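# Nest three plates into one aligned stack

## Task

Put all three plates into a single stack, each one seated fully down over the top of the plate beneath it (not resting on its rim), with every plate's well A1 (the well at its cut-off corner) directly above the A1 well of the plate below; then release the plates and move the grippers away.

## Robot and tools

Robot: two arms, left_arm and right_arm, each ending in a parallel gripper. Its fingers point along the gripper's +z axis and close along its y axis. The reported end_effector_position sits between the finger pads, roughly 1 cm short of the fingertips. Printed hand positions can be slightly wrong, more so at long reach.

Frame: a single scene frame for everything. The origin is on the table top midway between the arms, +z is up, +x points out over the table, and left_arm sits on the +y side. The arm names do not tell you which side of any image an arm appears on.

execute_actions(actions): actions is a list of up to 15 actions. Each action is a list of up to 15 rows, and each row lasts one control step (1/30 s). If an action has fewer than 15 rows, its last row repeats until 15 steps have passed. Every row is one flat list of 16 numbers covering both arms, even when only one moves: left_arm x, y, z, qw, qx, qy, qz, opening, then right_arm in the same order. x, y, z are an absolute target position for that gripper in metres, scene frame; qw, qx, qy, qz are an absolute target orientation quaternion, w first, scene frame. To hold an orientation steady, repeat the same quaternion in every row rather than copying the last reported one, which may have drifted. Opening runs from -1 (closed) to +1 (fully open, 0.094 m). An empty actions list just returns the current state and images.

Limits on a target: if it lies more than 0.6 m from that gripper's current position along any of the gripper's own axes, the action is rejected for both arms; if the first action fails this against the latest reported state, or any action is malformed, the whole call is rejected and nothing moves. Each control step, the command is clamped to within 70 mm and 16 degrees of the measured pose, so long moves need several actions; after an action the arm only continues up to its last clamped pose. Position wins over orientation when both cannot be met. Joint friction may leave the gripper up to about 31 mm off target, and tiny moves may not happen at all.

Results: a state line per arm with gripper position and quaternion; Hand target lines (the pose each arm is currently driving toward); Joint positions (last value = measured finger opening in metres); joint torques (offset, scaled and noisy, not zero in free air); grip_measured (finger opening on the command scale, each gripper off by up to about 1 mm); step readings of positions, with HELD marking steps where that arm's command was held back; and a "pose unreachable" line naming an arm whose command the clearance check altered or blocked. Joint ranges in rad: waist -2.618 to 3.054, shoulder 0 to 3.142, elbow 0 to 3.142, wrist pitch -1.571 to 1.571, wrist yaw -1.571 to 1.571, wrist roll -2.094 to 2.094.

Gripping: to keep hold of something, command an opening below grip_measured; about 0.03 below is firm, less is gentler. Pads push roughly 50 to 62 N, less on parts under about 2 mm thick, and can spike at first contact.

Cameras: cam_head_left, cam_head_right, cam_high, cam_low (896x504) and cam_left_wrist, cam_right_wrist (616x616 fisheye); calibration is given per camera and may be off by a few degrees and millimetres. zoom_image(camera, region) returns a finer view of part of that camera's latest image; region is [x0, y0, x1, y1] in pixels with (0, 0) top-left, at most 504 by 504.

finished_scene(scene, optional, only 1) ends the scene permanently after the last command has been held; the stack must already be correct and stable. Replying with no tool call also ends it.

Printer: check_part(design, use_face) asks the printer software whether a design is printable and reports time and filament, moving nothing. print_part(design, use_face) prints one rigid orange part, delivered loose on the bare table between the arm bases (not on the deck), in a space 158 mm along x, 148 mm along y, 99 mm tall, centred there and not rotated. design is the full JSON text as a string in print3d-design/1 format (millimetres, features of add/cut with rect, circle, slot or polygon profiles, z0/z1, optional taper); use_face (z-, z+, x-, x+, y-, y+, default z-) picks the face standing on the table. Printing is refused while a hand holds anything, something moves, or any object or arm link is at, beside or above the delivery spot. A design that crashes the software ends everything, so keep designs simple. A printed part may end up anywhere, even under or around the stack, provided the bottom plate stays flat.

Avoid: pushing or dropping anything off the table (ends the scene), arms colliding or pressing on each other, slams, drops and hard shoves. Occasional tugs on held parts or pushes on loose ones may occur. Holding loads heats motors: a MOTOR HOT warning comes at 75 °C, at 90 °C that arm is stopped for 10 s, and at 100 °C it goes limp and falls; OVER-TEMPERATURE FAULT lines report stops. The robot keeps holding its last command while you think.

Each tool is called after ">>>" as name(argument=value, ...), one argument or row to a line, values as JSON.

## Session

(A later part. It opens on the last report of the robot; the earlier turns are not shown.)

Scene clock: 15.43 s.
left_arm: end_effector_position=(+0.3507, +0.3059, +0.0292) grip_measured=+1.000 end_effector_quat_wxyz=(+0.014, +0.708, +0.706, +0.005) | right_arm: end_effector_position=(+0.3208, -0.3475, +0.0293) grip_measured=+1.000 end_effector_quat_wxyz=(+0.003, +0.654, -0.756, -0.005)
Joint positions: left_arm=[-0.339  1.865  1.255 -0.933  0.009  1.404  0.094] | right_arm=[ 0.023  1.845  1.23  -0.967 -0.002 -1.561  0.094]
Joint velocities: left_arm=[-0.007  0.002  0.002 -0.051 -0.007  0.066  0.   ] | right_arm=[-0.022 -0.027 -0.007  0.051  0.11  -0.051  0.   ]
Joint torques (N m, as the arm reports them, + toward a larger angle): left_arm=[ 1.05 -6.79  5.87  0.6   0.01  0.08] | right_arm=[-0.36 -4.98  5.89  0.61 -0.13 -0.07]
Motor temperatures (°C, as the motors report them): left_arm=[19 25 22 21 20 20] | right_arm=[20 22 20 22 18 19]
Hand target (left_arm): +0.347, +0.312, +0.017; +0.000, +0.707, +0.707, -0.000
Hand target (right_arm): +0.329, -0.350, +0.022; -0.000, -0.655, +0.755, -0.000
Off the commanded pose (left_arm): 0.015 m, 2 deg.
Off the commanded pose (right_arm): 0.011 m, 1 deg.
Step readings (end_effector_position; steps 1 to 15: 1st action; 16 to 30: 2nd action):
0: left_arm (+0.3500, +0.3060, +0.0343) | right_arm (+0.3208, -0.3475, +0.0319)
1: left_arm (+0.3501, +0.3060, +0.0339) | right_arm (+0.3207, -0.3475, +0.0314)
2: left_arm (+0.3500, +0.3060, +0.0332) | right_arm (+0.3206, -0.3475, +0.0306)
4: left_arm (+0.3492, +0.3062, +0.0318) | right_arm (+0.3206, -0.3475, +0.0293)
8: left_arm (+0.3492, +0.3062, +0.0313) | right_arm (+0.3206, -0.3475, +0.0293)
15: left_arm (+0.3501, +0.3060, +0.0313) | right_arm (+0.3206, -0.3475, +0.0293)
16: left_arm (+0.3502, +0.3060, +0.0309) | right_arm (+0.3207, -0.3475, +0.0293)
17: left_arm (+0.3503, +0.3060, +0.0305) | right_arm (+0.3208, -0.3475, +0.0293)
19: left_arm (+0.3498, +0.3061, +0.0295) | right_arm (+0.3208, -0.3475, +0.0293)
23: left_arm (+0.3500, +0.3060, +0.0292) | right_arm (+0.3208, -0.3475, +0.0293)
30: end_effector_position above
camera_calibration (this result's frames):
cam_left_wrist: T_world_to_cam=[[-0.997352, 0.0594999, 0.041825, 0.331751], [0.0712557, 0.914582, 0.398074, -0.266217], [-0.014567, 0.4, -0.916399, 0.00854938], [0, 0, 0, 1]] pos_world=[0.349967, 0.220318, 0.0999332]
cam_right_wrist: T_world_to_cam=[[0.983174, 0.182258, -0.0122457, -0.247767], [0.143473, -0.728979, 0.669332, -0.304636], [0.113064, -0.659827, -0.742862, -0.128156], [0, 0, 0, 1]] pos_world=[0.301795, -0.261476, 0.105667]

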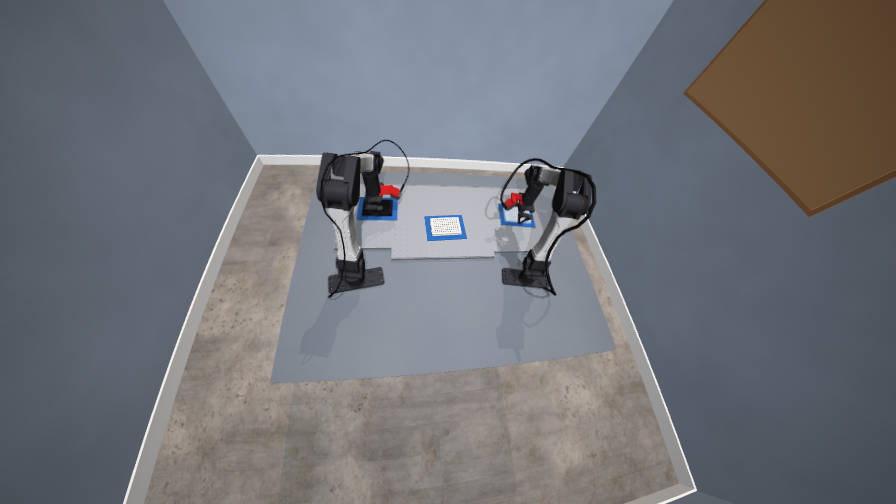

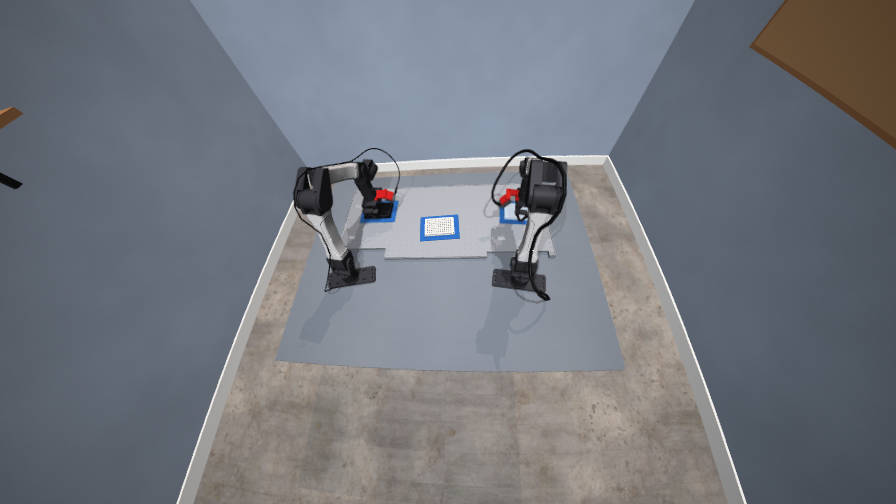

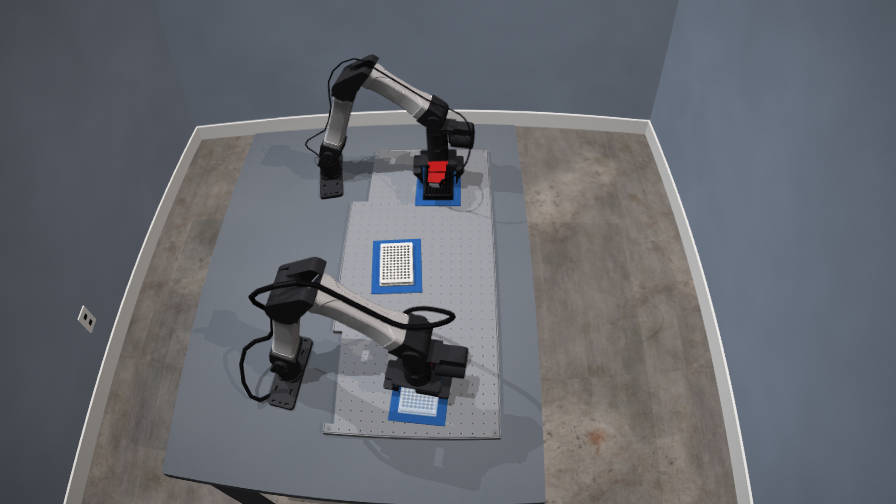

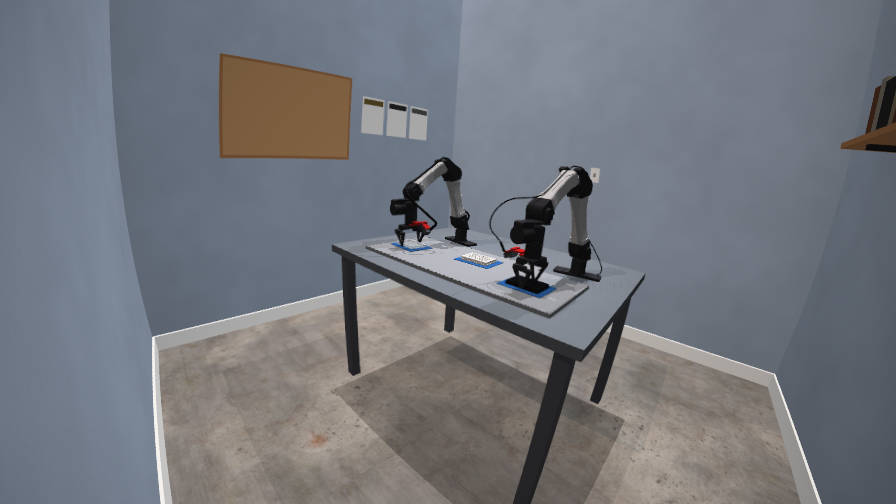

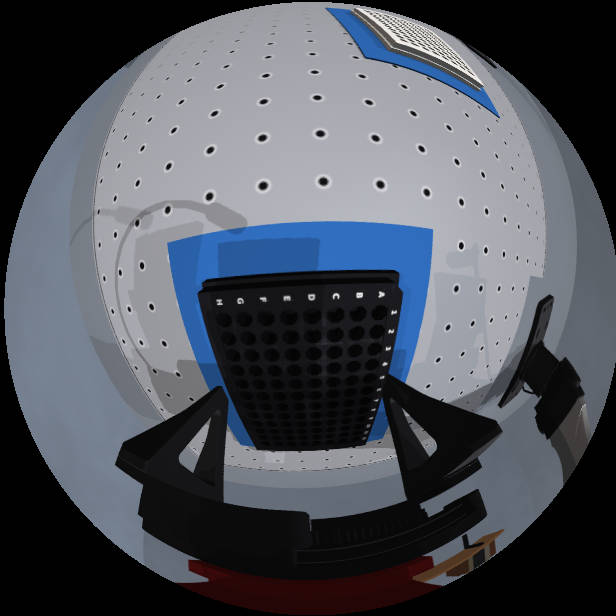

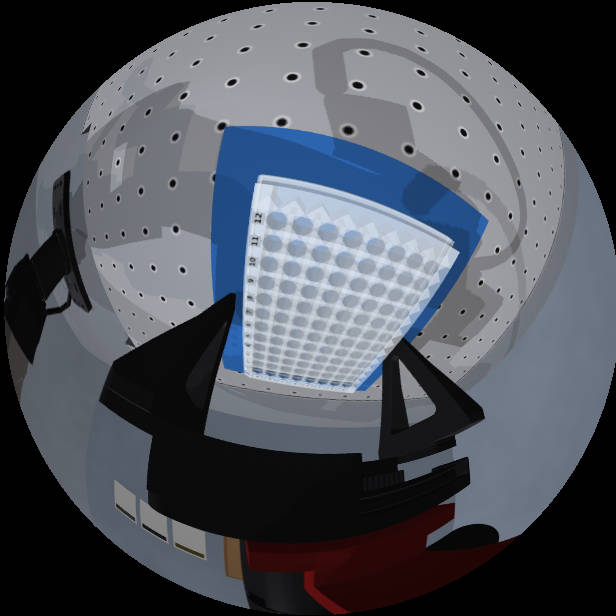

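>>> execute_actions(
  actions=[
    [[0.348,0.310,0.022,0,0.707,0.707,0,0.88,0.325,-0.349,0.033,0,0.655,-0.755,0,0.88]],
    [[0.348,0.310,0.022,0,0.707,0.707,0,0.78,0.325,-0.349,0.033,0,0.655,-0.755,0,0.78]],
    [[0.348,0.310,0.022,0,0.707,0.707,0,0.7,0.325,-0.349,0.033,0,0.655,-0.755,0,0.7]],
  ],
)

Scene clock: 17.47 s.
left_arm: end_effector_position=(+0.3508, +0.3059, +0.0292) grip_measured=+0.744 end_effector_quat_wxyz=(+0.014, +0.708, +0.706, +0.005) | right_arm: end_effector_position=(+0.3236, -0.3479, +0.0293) grip_measured=+0.760 end_effector_quat_wxyz=(-0.001, +0.654, -0.756, -0.001)
Joint positions: left_arm=[-0.339  1.865  1.255 -0.932  0.009  1.404  0.082] | right_arm=[ 0.023  1.845  1.23  -0.956 -0.002 -1.561  0.083]
Joint velocities: left_arm=[ 0.002 -0.007  0.002 -0.066  0.037 -0.051 -0.001] | right_arm=[ 0.007 -0.007 -0.017  0.022 -0.066  0.007 -0.   ]
Joint torques (N m, as the arm reports them, + toward a larger angle): left_arm=[ 0.63 -6.98  7.47  0.33 -0.02  0.03] | right_arm=[-0.21 -7.21  6.41  0.07 -0.1  -0.06]
Motor temperatures (°C, as the motors report them): left_arm=[19 26 22 21 20 20] | right_arm=[20 23 20 22 18 19]
Hand target (left_arm): +0.348, +0.310, +0.022; +0.000, +0.707, +0.707, -0.000
Hand target (right_arm): +0.325, -0.349, +0.033; +0.000, -0.655, +0.755, -0.000
Off the commanded pose (left_arm): 0.009 m, 2 deg.
Off the commanded pose (right_arm): 0.004 m, 0 deg.
Step readings (end_effector_position; steps 1 to 15: 1st action; 16 to 30: 2nd action; 31 to 45: 3rd action):
0: left_arm (+0.3508, +0.3059, +0.0292) | right_arm (+0.3208, -0.3475, +0.0293)
1: left_arm (+0.3508, +0.3059, +0.0292) | right_arm (+0.3211, -0.3475, +0.0293)
2: left_arm (+0.3508, +0.3059, +0.0292) | right_arm (+0.3224, -0.3477, +0.0293)
4: left_arm (+0.3508, +0.3059, +0.0292) | right_arm (+0.3227, -0.3477, +0.0293)
8: left_arm (+0.3508, +0.3059, +0.0292) | right_arm (+0.3227, -0.3477, +0.0293)
15: left_arm (+0.3508, +0.3059, +0.0292) | right_arm (+0.3227, -0.3477, +0.0293)
16: left_arm (+0.3508, +0.3059, +0.0292) | right_arm (+0.3230, -0.3478, +0.0293)
17: left_arm (+0.3508, +0.3059, +0.0292) | right_arm (+0.3236, -0.3479, +0.0293)
19: left_arm (+0.3508, +0.3059, +0.0292) | right_arm (+0.3236, -0.3479, +0.0293)
23: left_arm (+0.3508, +0.3059, +0.0292) | right_arm (+0.3236, -0.3479, +0.0293)
30: left_arm (+0.3508, +0.3059, +0.0292) | right_arm (+0.3236, -0.3479, +0.0293)
31: left_arm (+0.3508, +0.3059, +0.0292) | right_arm (+0.3236, -0.3479, +0.0293)
32: left_arm (+0.3508, +0.3059, +0.0292) | right_arm (+0.3236, -0.3479, +0.0293)
34: left_arm (+0.3508, +0.3059, +0.0292) | right_arm (+0.3236, -0.3479, +0.0293)
38: left_arm (+0.3508, +0.3059, +0.0292) | right_arm (+0.3236, -0.3479, +0.0293)
45: end_effector_position above
camera_calibration (this result's frames):
cam_left_wrist: T_world_to_cam=[[-0.997367, 0.0595026, 0.0414462, 0.33186], [0.0711061, 0.914607, 0.398042, -0.266164], [-0.0142225, 0.399941, -0.916431, 0.00845775], [0, 0, 0, 1]] pos_world=[0.350033, 0.220307, 0.0999411]
cam_right_wrist: T_world_to_cam=[[0.983252, 0.182248, -0.00137262, -0.250787], [0.135866, -0.727954, 0.67203, -0.30256], [0.121477, -0.660961, -0.740523, -0.131916], [0, 0, 0, 1]] pos_world=[0.303719, -0.261736, 0.105298]

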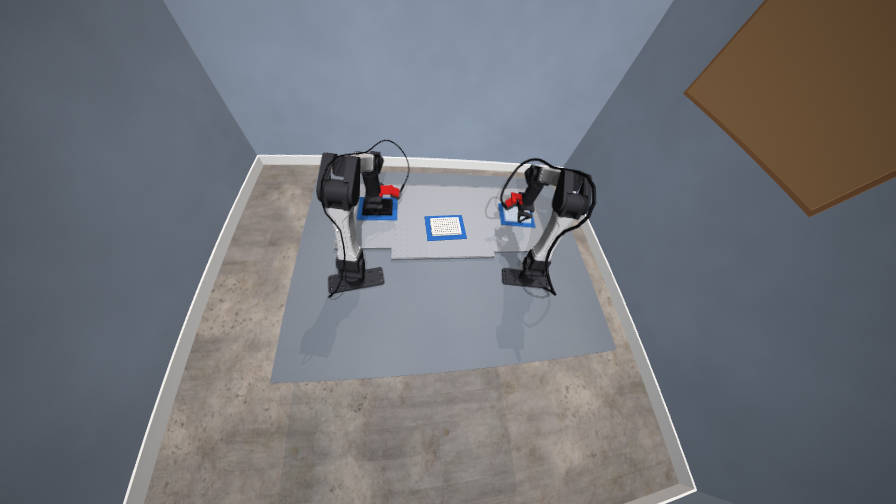

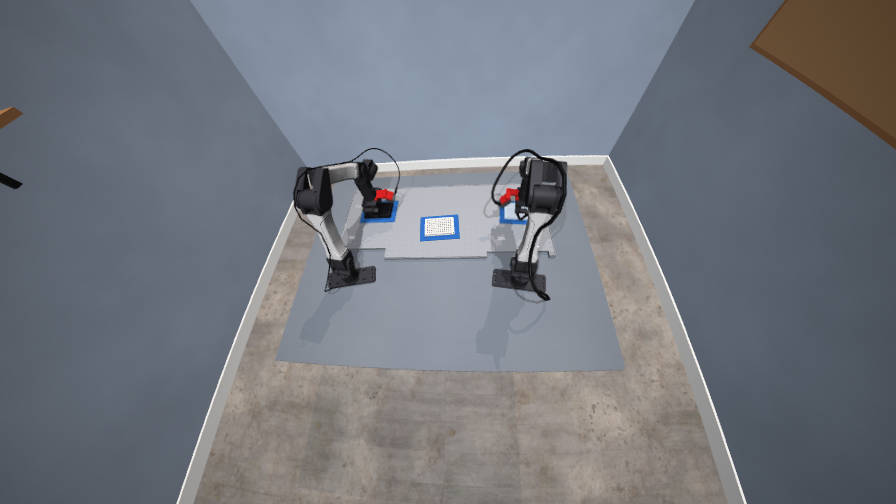

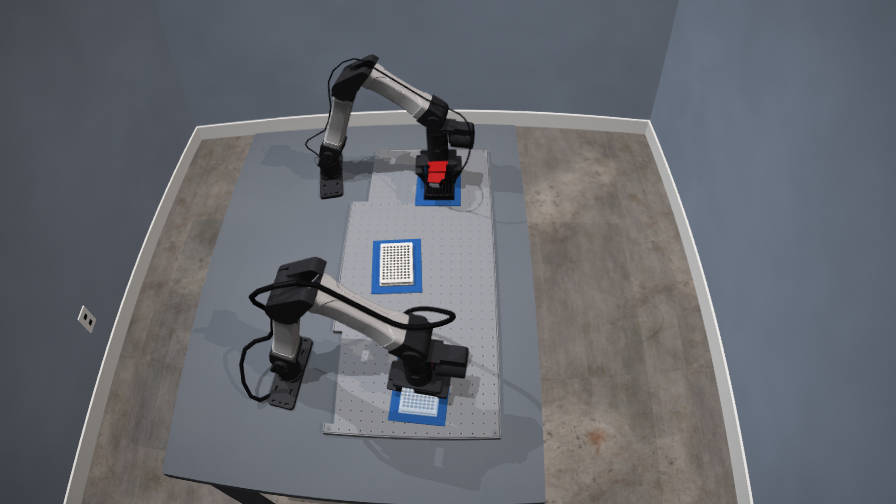

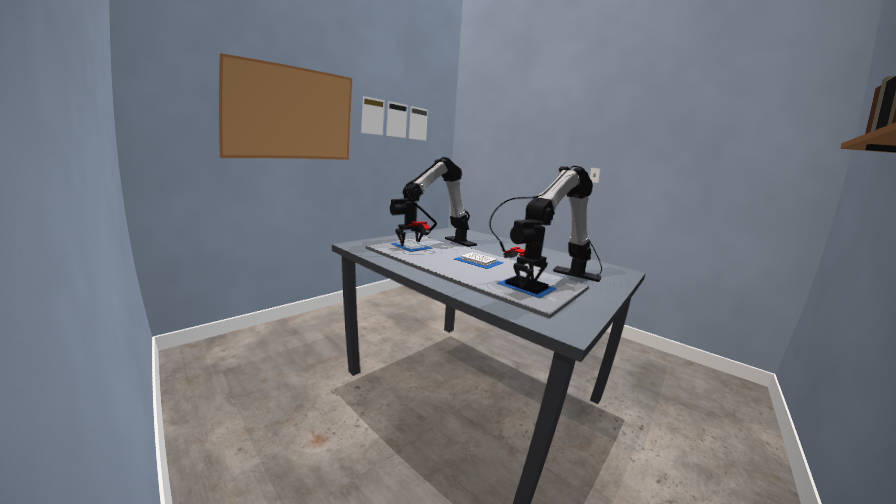

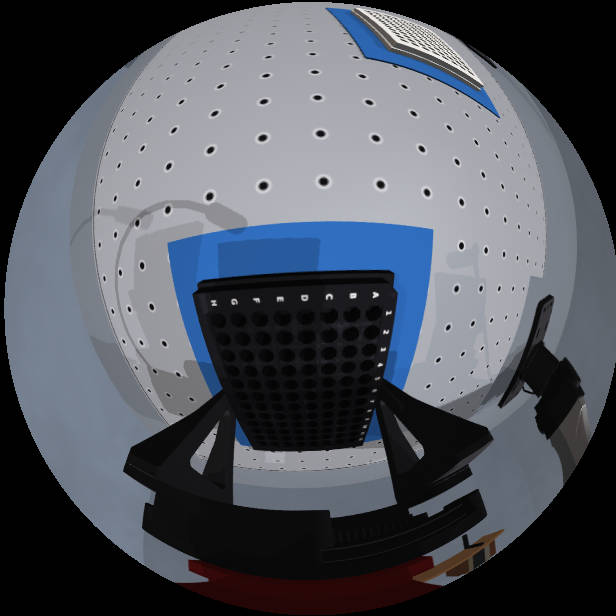

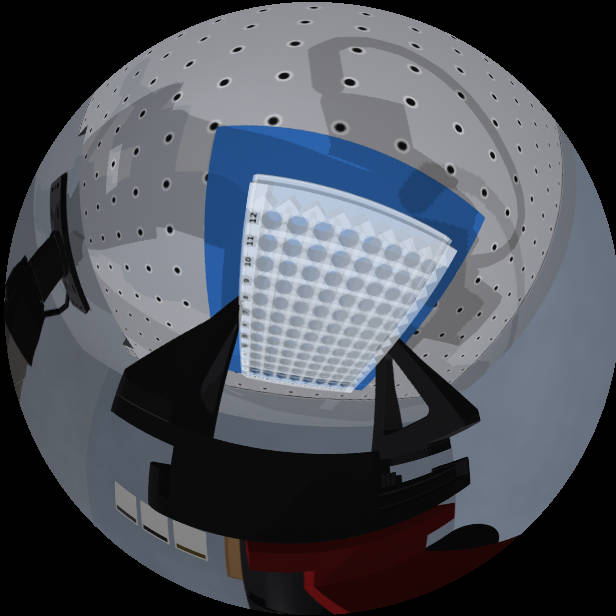

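>>> execute_actions(
  actions=[
    [[0.35,0.306,0.05,0.01,0.707,0.707,0,0.7,0.325,-0.349,0.033,0,0.655,-0.755,0,0.72]],
    [[0.345,0.29,0.08,0.01,0.707,0.707,0,0.7,0.325,-0.349,0.033,0,0.655,-0.755,0,0.72]],
    [[0.325,0.24,0.08,0.01,0.707,0.707,0,0.7,0.325,-0.349,0.033,0,0.655,-0.755,0,0.72]],
    [[0.305,0.185,0.08,0.01,0.7,0.714,0,0.7,0.325,-0.349,0.033,0,0.655,-0.755,0,0.72]],
    [[0.285,0.13,0.08,0.01,0.7,0.714,0,0.7,0.325,-0.349,0.033,0,0.655,-0.755,0,0.72]],
    [[0.265,0.075,0.08,0.01,0.688,0.725,0,0.7,0.325,-0.349,0.033,0,0.655,-0.755,0,0.72]],
    [[0.246,0.025,0.075,0.01,0.688,0.725,0,0.7,0.325,-0.349,0.033,0,0.655,-0.755,0,0.72]],
    [[0.246,0.015,0.06,0.01,0.688,0.725,0,0.7,0.325,-0.349,0.033,0,0.655,-0.755,0,0.72]],
  ],
)

>>> zoom_image(
  camera="cam_left_wrist",
  region=[160, 200, 450, 480],
)

>>> zoom_image(
  camera="cam_low",
  region=[440, 220, 520, 280],
)

Scene clock: 22.57 s.
left_arm: end_effector_position=(+0.2444, +0.0218, +0.0627) grip_measured=+0.744 end_effector_quat_wxyz=(+0.004, +0.689, +0.724, +0.001) | right_arm: end_effector_position=(+0.3236, -0.3479, +0.0293) grip_measured=+0.760 end_effector_quat_wxyz=(-0.001, +0.654, -0.756, -0.001)
Joint positions: left_arm=[-1.155  2.126  1.769 -1.206 -0.004  0.533  0.082] | right_arm=[ 0.023  1.845  1.23  -0.956 -0.002 -1.561  0.083]
Joint velocities: left_arm=[-0.002  0.022  0.007 -0.066  0.051 -0.007  0.001] | right_arm=[-0.007 -0.007 -0.027 -0.022 -0.007  0.022  0.   ]
Joint torques (N m, as the arm reports them, + toward a larger angle): left_arm=[-0.59 -9.87  9.35  0.5   0.08 -0.04] | right_arm=[-0.23 -7.17  6.49  0.06 -0.12 -0.07]
Motor temperatures (°C, as the motors report them): left_arm=[19 27 23 21 20 20] | right_arm=[20 24 21 22 18 19]
Hand target (left_arm): +0.246, +0.015, +0.060; +0.010, +0.688, +0.725, -0.000
Hand target (right_arm): +0.325, -0.349, +0.033; +0.000, -0.655, +0.755, -0.000
Off the commanded pose (left_arm): 0.007 m, 1 deg.
Off the commanded pose (right_arm): 0.004 m, 0 deg.
Step readings (end_effector_position; steps 1 to 15: 1st action; 16 to 30: 2nd action; 31 to 45: 3rd action; 46 to 60: 4th action; 61 to 75: 5th action; 76 to 90: 6th action; 91 to 105: 7th action; 106 to 120: 8th action):
0: left_arm (+0.3508, +0.3059, +0.0292) | right_arm (+0.3236, -0.3479, +0.0293)
1: left_arm (+0.3505, +0.3060, +0.0309) | right_arm (+0.3236, -0.3479, +0.0293)
2: left_arm (+0.3501, +0.3060, +0.0333) | right_arm (+0.3236, -0.3479, +0.0293)
4: left_arm (+0.3530, +0.3055, +0.0391) | right_arm (+0.3236, -0.3479, +0.0293)
8: left_arm (+0.3541, +0.3053, +0.0427) | right_arm (+0.3236, -0.3479, +0.0293)
15: left_arm (+0.3503, +0.3060, +0.0426) | right_arm (+0.3236, -0.3479, +0.0293)
16: left_arm (+0.3494, +0.3052, +0.0451) | right_arm (+0.3236, -0.3479, +0.0293)
17: left_arm (+0.3483, +0.3031, +0.0491) | right_arm (+0.3236, -0.3479, +0.0293)
19: left_arm (+0.3506, +0.2964, +0.0607) | right_arm (+0.3236, -0.3479, +0.0293)
23: left_arm (+0.3533, +0.2912, +0.0750) | right_arm (+0.3236, -0.3479, +0.0293)
30: left_arm (+0.3483, +0.2922, +0.0754) | right_arm (+0.3236, -0.3479, +0.0293)
31: left_arm (+0.3469, +0.2887, +0.0753) | right_arm (+0.3236, -0.3479, +0.0293)
32: left_arm (+0.3438, +0.2799, +0.0753) | right_arm (+0.3236, -0.3479, +0.0293)
34: left_arm (+0.3359, +0.2550, +0.0756) | right_arm (+0.3236, -0.3479, +0.0293)
38: left_arm (+0.3284, +0.2355, +0.0758) | right_arm (+0.3236, -0.3479, +0.0293)
45: left_arm (+0.3285, +0.2358, +0.0758) | right_arm (+0.3236, -0.3479, +0.0293)
46: left_arm (+0.3271, +0.2325, +0.0758) | right_arm (+0.3236, -0.3479, +0.0293)
47: left_arm (+0.3234, +0.2240, +0.0758) | right_arm (+0.3236, -0.3479, +0.0293)
49: left_arm (+0.3115, +0.2007, +0.0758) | right_arm (+0.3236, -0.3479, +0.0293)
53: left_arm (+0.3025, +0.1822, +0.0779) | right_arm (+0.3236, -0.3479, +0.0293)
60: left_arm (+0.3036, +0.1823, +0.0788) | right_arm (+0.3236, -0.3479, +0.0293)
61: left_arm (+0.3020, +0.1791, +0.0795) | right_arm (+0.3236, -0.3479, +0.0293)
62: left_arm (+0.2995, +0.1703, +0.0809) | right_arm (+0.3236, -0.3479, +0.0293)
64: left_arm (+0.2908, +0.1451, +0.0836) | right_arm (+0.3236, -0.3479, +0.0293)
68: left_arm (+0.2837, +0.1255, +0.0850) | right_arm (+0.3236, -0.3479, +0.0293)
75: left_arm (+0.2834, +0.1268, +0.0841) | right_arm (+0.3236, -0.3479, +0.0293)
76: left_arm (+0.2818, +0.1239, +0.0849) | right_arm (+0.3236, -0.3479, +0.0293)
77: left_arm (+0.2801, +0.1148, +0.0862) | right_arm (+0.3236, -0.3479, +0.0293)
79: left_arm (+0.2726, +0.0897, +0.0870) | right_arm (+0.3236, -0.3479, +0.0293)
83: left_arm (+0.2635, +0.0697, +0.0839) | right_arm (+0.3236, -0.3479, +0.0293)
90: left_arm (+0.2632, +0.0716, +0.0837) | right_arm (+0.3236, -0.3479, +0.0293)
91: left_arm (+0.2619, +0.0691, +0.0845) | right_arm (+0.3236, -0.3479, +0.0293)
92: left_arm (+0.2612, +0.0605, +0.0854) | right_arm (+0.3236, -0.3479, +0.0293)
94: left_arm (+0.2550, +0.0381, +0.0848) | right_arm (+0.3236, -0.3479, +0.0293)
98: left_arm (+0.2445, +0.0206, +0.0786) | right_arm (+0.3236, -0.3479, +0.0293)
105: left_arm (+0.2444, +0.0219, +0.0783) | right_arm (+0.3236, -0.3479, +0.0293)
106: left_arm (+0.2444, +0.0218, +0.0777) | right_arm (+0.3236, -0.3479, +0.0293)
107: left_arm (+0.2448, +0.0213, +0.0764) | right_arm (+0.3236, -0.3479, +0.0293)
109: left_arm (+0.2450, +0.0209, +0.0716) | right_arm (+0.3236, -0.3479, +0.0293)
113: left_arm (+0.2445, +0.0217, +0.0634) | right_arm (+0.3236, -0.3479, +0.0293)
120: end_effector_position above
camera_calibration (this result's frames):
cam_left_wrist: T_world_to_cam=[[-0.998101, 0.0053055, 0.0613636, 0.241366], [0.0297082, 0.9142, 0.404174, -0.00231183], [-0.0539542, 0.405229, -0.912622, 0.160633], [0, 0, 0, 1]] pos_world=[0.249643, -0.0642603, 0.13272]
cam_right_wrist: T_world_to_cam=[[0.983252, 0.182248, -0.00137262, -0.250787], [0.135866, -0.727954, 0.67203, -0.30256], [0.121477, -0.660961, -0.740523, -0.131916], [0, 0, 0, 1]] pos_world=[0.303719, -0.261736, 0.105298]

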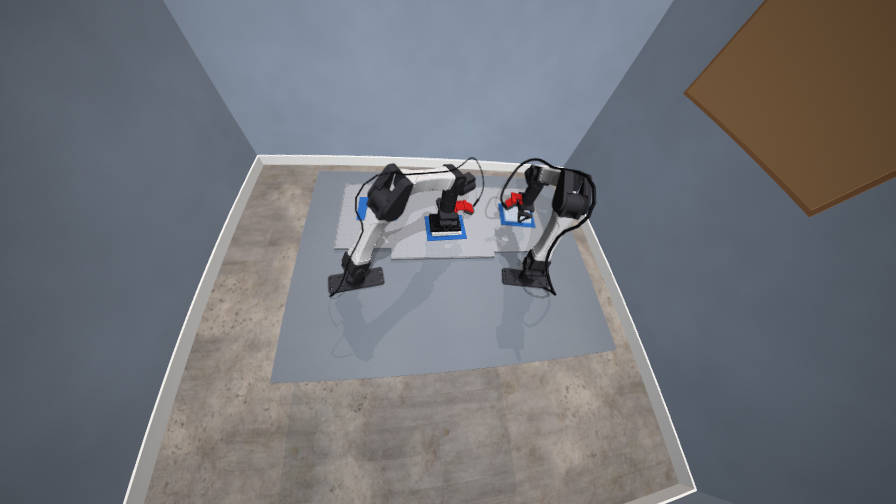

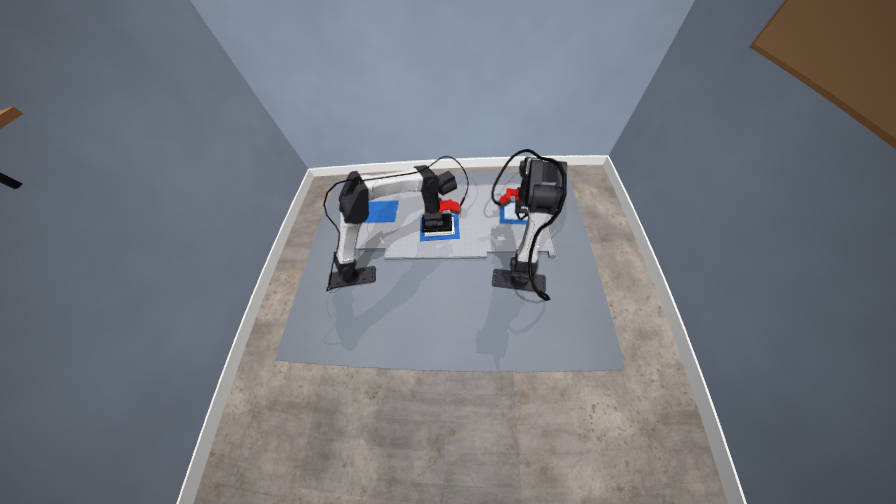

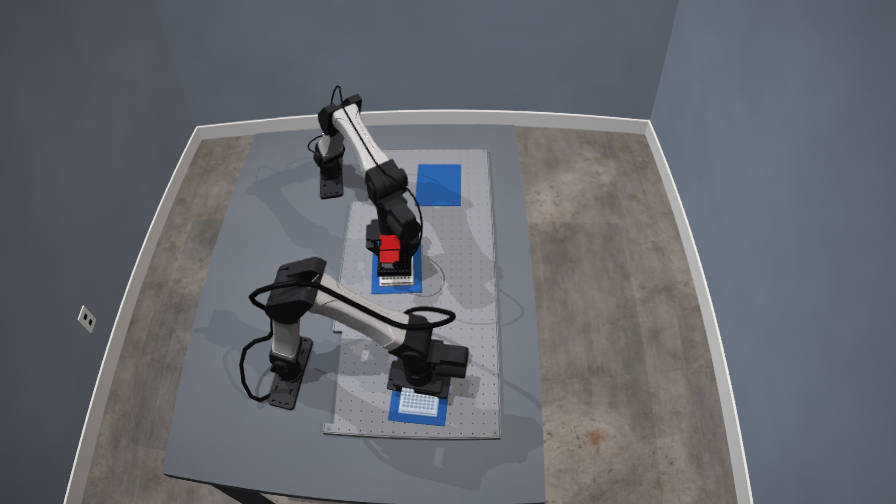

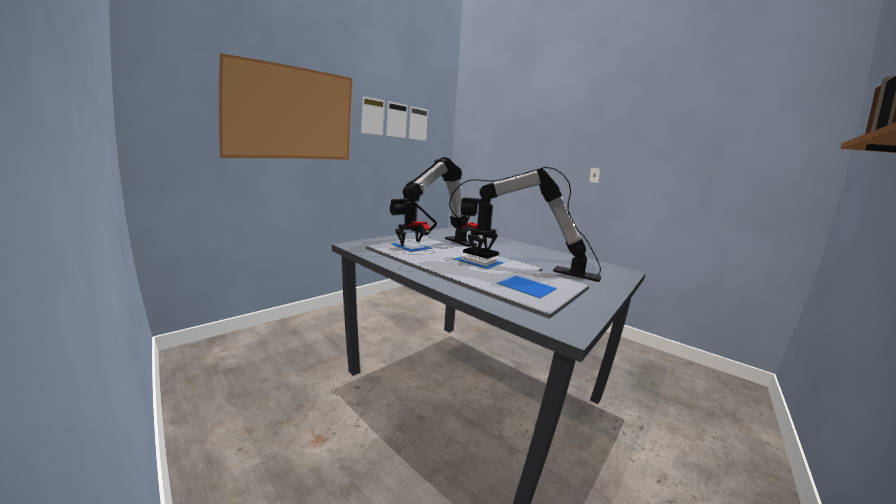

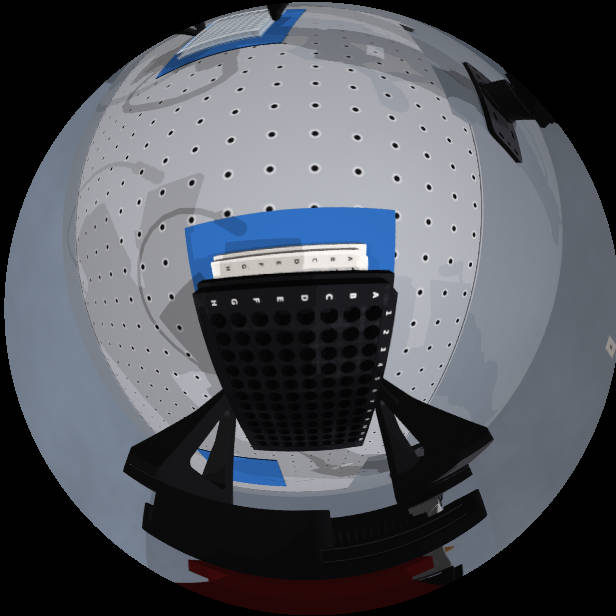

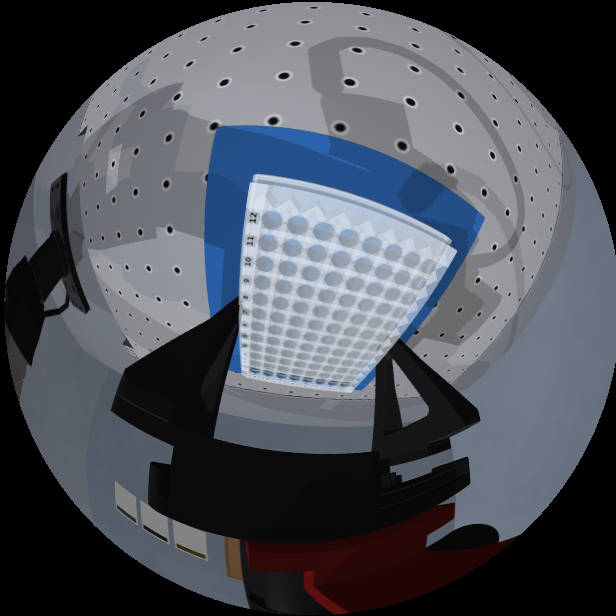

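Region (160, 200, 450, 480) of cam_left_wrist's 616x616 image, scaled by 1.738, with more detail than that image has; it fills the top 487 rows of this view, and the rest is white.

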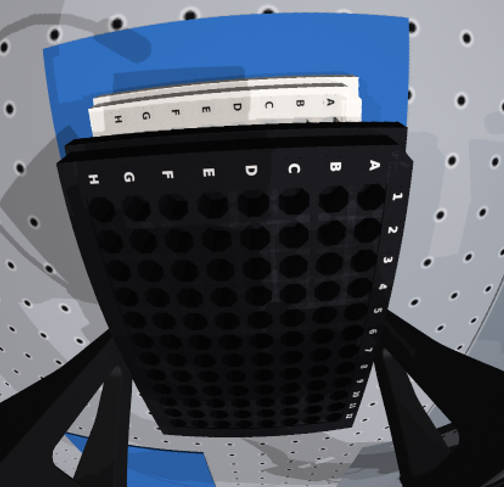

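Region (440, 220, 520, 280) of cam_low's 896x504 image, scaled by 6.300, with more detail than that image has; it fills the top 378 rows of this view, and the rest is white.

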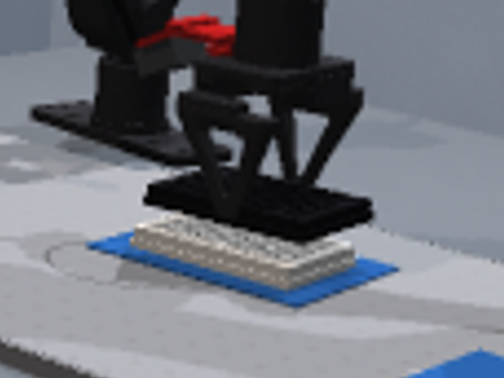

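>>> execute_actions(
  actions=[
    [[0.247,0.005,0.056,0.01,0.674,0.739,0,0.7,0.325,-0.349,0.033,0,0.655,-0.755,0,0.72]],
    [[0.247,0.005,0.049,0.01,0.674,0.739,0,0.7,0.325,-0.349,0.033,0,0.655,-0.755,0,0.72]],
  ],
)

>>> zoom_image(
  camera="cam_left_wrist",
  region=[170, 220, 430, 340],
)

>>> zoom_image(
  camera="cam_low",
  region=[450, 235, 510, 275],
)

>>> zoom_image(
  camera="cam_head_right",
  region=[410, 205, 470, 245],
)

Scene clock: 24.17 s.
left_arm: end_effector_position=(+0.2500, +0.0077, +0.0614) grip_measured=+0.744 end_effector_quat_wxyz=(+0.018, +0.673, +0.739, -0.003) | right_arm: end_effector_position=(+0.3236, -0.3479, +0.0293) grip_measured=+0.760 end_effector_quat_wxyz=(-0.001, +0.654, -0.756, -0.001)
Joint positions: left_arm=[-1.163  2.159  1.816 -1.191 -0.004  0.482  0.082] | right_arm=[ 0.023  1.845  1.23  -0.956 -0.002 -1.561  0.083]
Joint velocities: left_arm=[-0.012 -0.002  0.007 -0.022  0.007 -0.066 -0.   ] | right_arm=[ 0.002  0.007 -0.007 -0.022  0.037 -0.051 -0.001]
Joint torques (N m, as the arm reports them, + toward a larger angle): left_arm=[-1.   -9.58  7.31  0.67  0.   -0.08] | right_arm=[-0.19 -7.21  6.58  0.06 -0.1  -0.06]
Motor temperatures (°C, as the motors report them): left_arm=[19 27 23 21 20 20] | right_arm=[20 24 21 22 18 19]
Hand target (left_arm): +0.247, +0.005, +0.049; +0.010, +0.674, +0.739, +0.000
Hand target (right_arm): +0.325, -0.349, +0.033; +0.000, -0.655, +0.755, -0.000
Off the commanded pose (left_arm): 0.013 m, 1 deg.
Off the commanded pose (right_arm): 0.004 m, 0 deg.
Step readings (end_effector_position; steps 1 to 15: 1st action; 16 to 30: 2nd action):
0: left_arm (+0.2444, +0.0218, +0.0627) | right_arm (+0.3236, -0.3479, +0.0293)
1: left_arm (+0.2448, +0.0210, +0.0628) | right_arm (+0.3236, -0.3479, +0.0293)
2: left_arm (+0.2463, +0.0181, +0.0633) | right_arm (+0.3236, -0.3479, +0.0293)
4: left_arm (+0.2481, +0.0130, +0.0630) | right_arm (+0.3236, -0.3479, +0.0293)
8: left_arm (+0.2480, +0.0109, +0.0613) | right_arm (+0.3236, -0.3479, +0.0293)
15: left_arm (+0.2481, +0.0106, +0.0613) | right_arm (+0.3236, -0.3479, +0.0293)
16: left_arm (+0.2483, +0.0103, +0.0613) | right_arm (+0.3236, -0.3479, +0.0293)
17: left_arm (+0.2486, +0.0099, +0.0613) | right_arm (+0.3236, -0.3479, +0.0293)
19: left_arm (+0.2492, +0.0090, +0.0613) | right_arm (+0.3236, -0.3479, +0.0293)
23: left_arm (+0.2497, +0.0081, +0.0614) | right_arm (+0.3236, -0.3479, +0.0293)
30: end_effector_position above
camera_calibration (this result's frames):
cam_left_wrist: T_world_to_cam=[[-0.998196, -0.0371591, 0.0471563, 0.248281], [-0.0163606, 0.924078, 0.381854, 0.023671], [-0.0577654, 0.380393, -0.923019, 0.167214], [0, 0, 0, 1]] pos_world=[0.257879, -0.0762552, 0.133595]
cam_right_wrist: T_world_to_cam=[[0.983252, 0.182248, -0.00137262, -0.250787], [0.135866, -0.727954, 0.67203, -0.30256], [0.121477, -0.660961, -0.740523, -0.131916], [0, 0, 0, 1]] pos_world=[0.303719, -0.261736, 0.105298]

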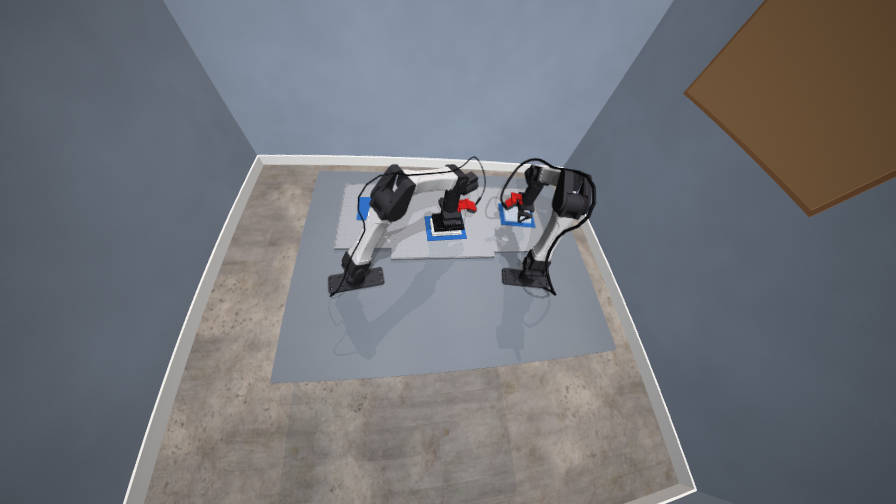

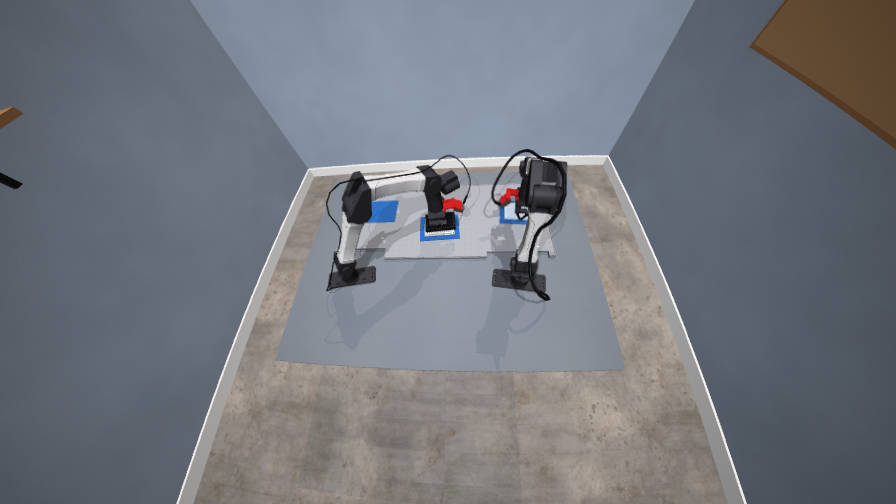

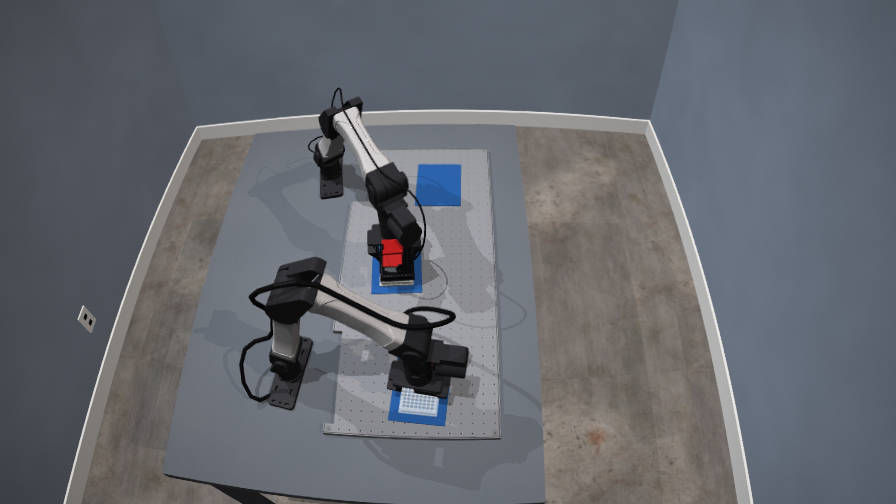

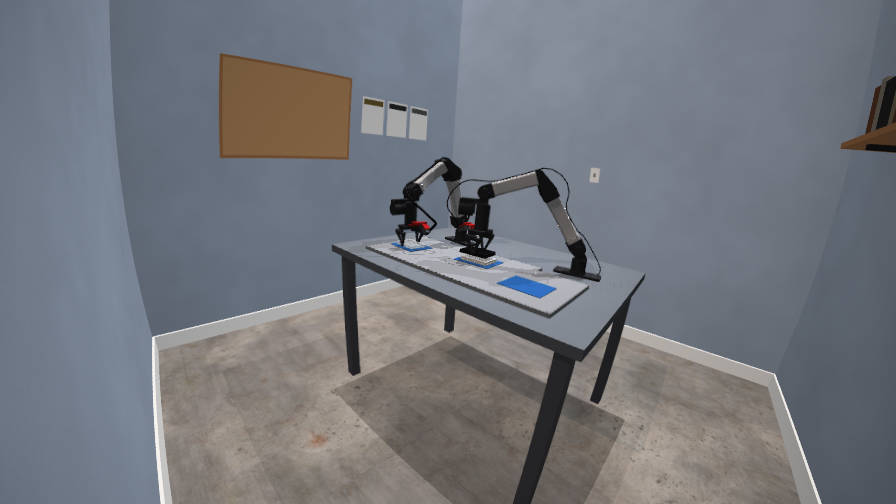

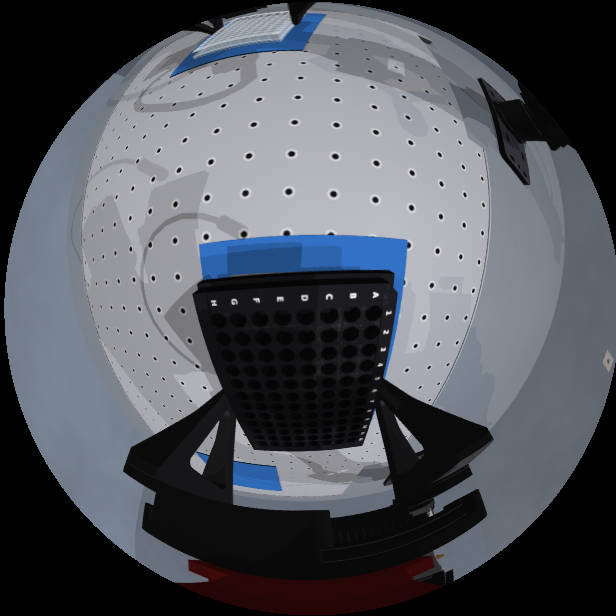

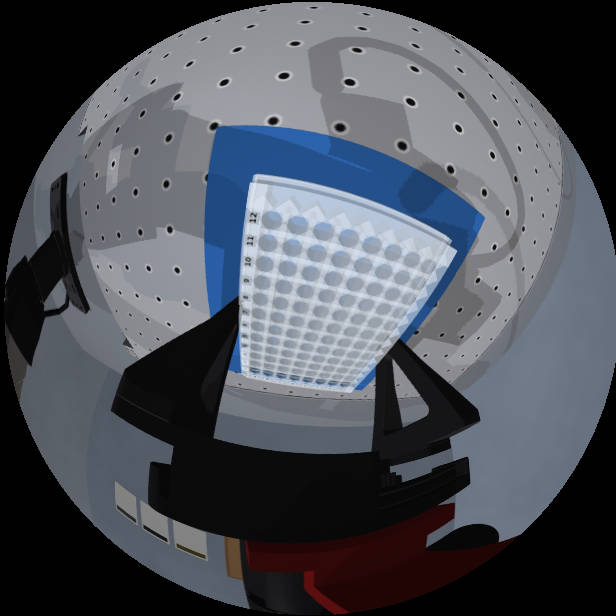

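Region (170, 220, 430, 340) of cam_left_wrist's 616x616 image, scaled by 1.938, with more detail than that image has; it fills the top 233 rows of this view, and the rest is white.

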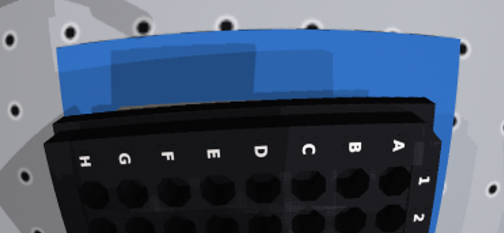

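Region (450, 235, 510, 275) of cam_low's 896x504 image, scaled by 8.400, with more detail than that image has.

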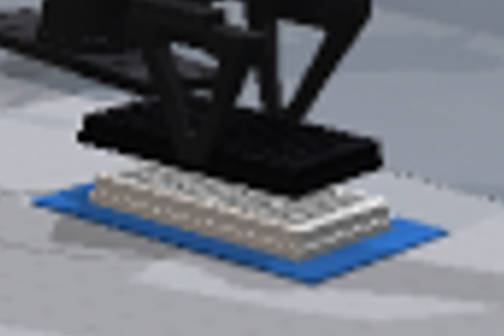

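Region (410, 205, 470, 245) of cam_head_right's 896x504 image, scaled by 8.400, with more detail than that image has.

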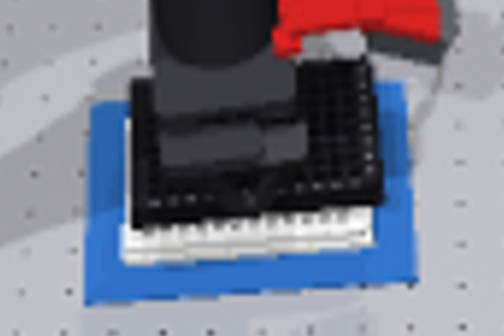

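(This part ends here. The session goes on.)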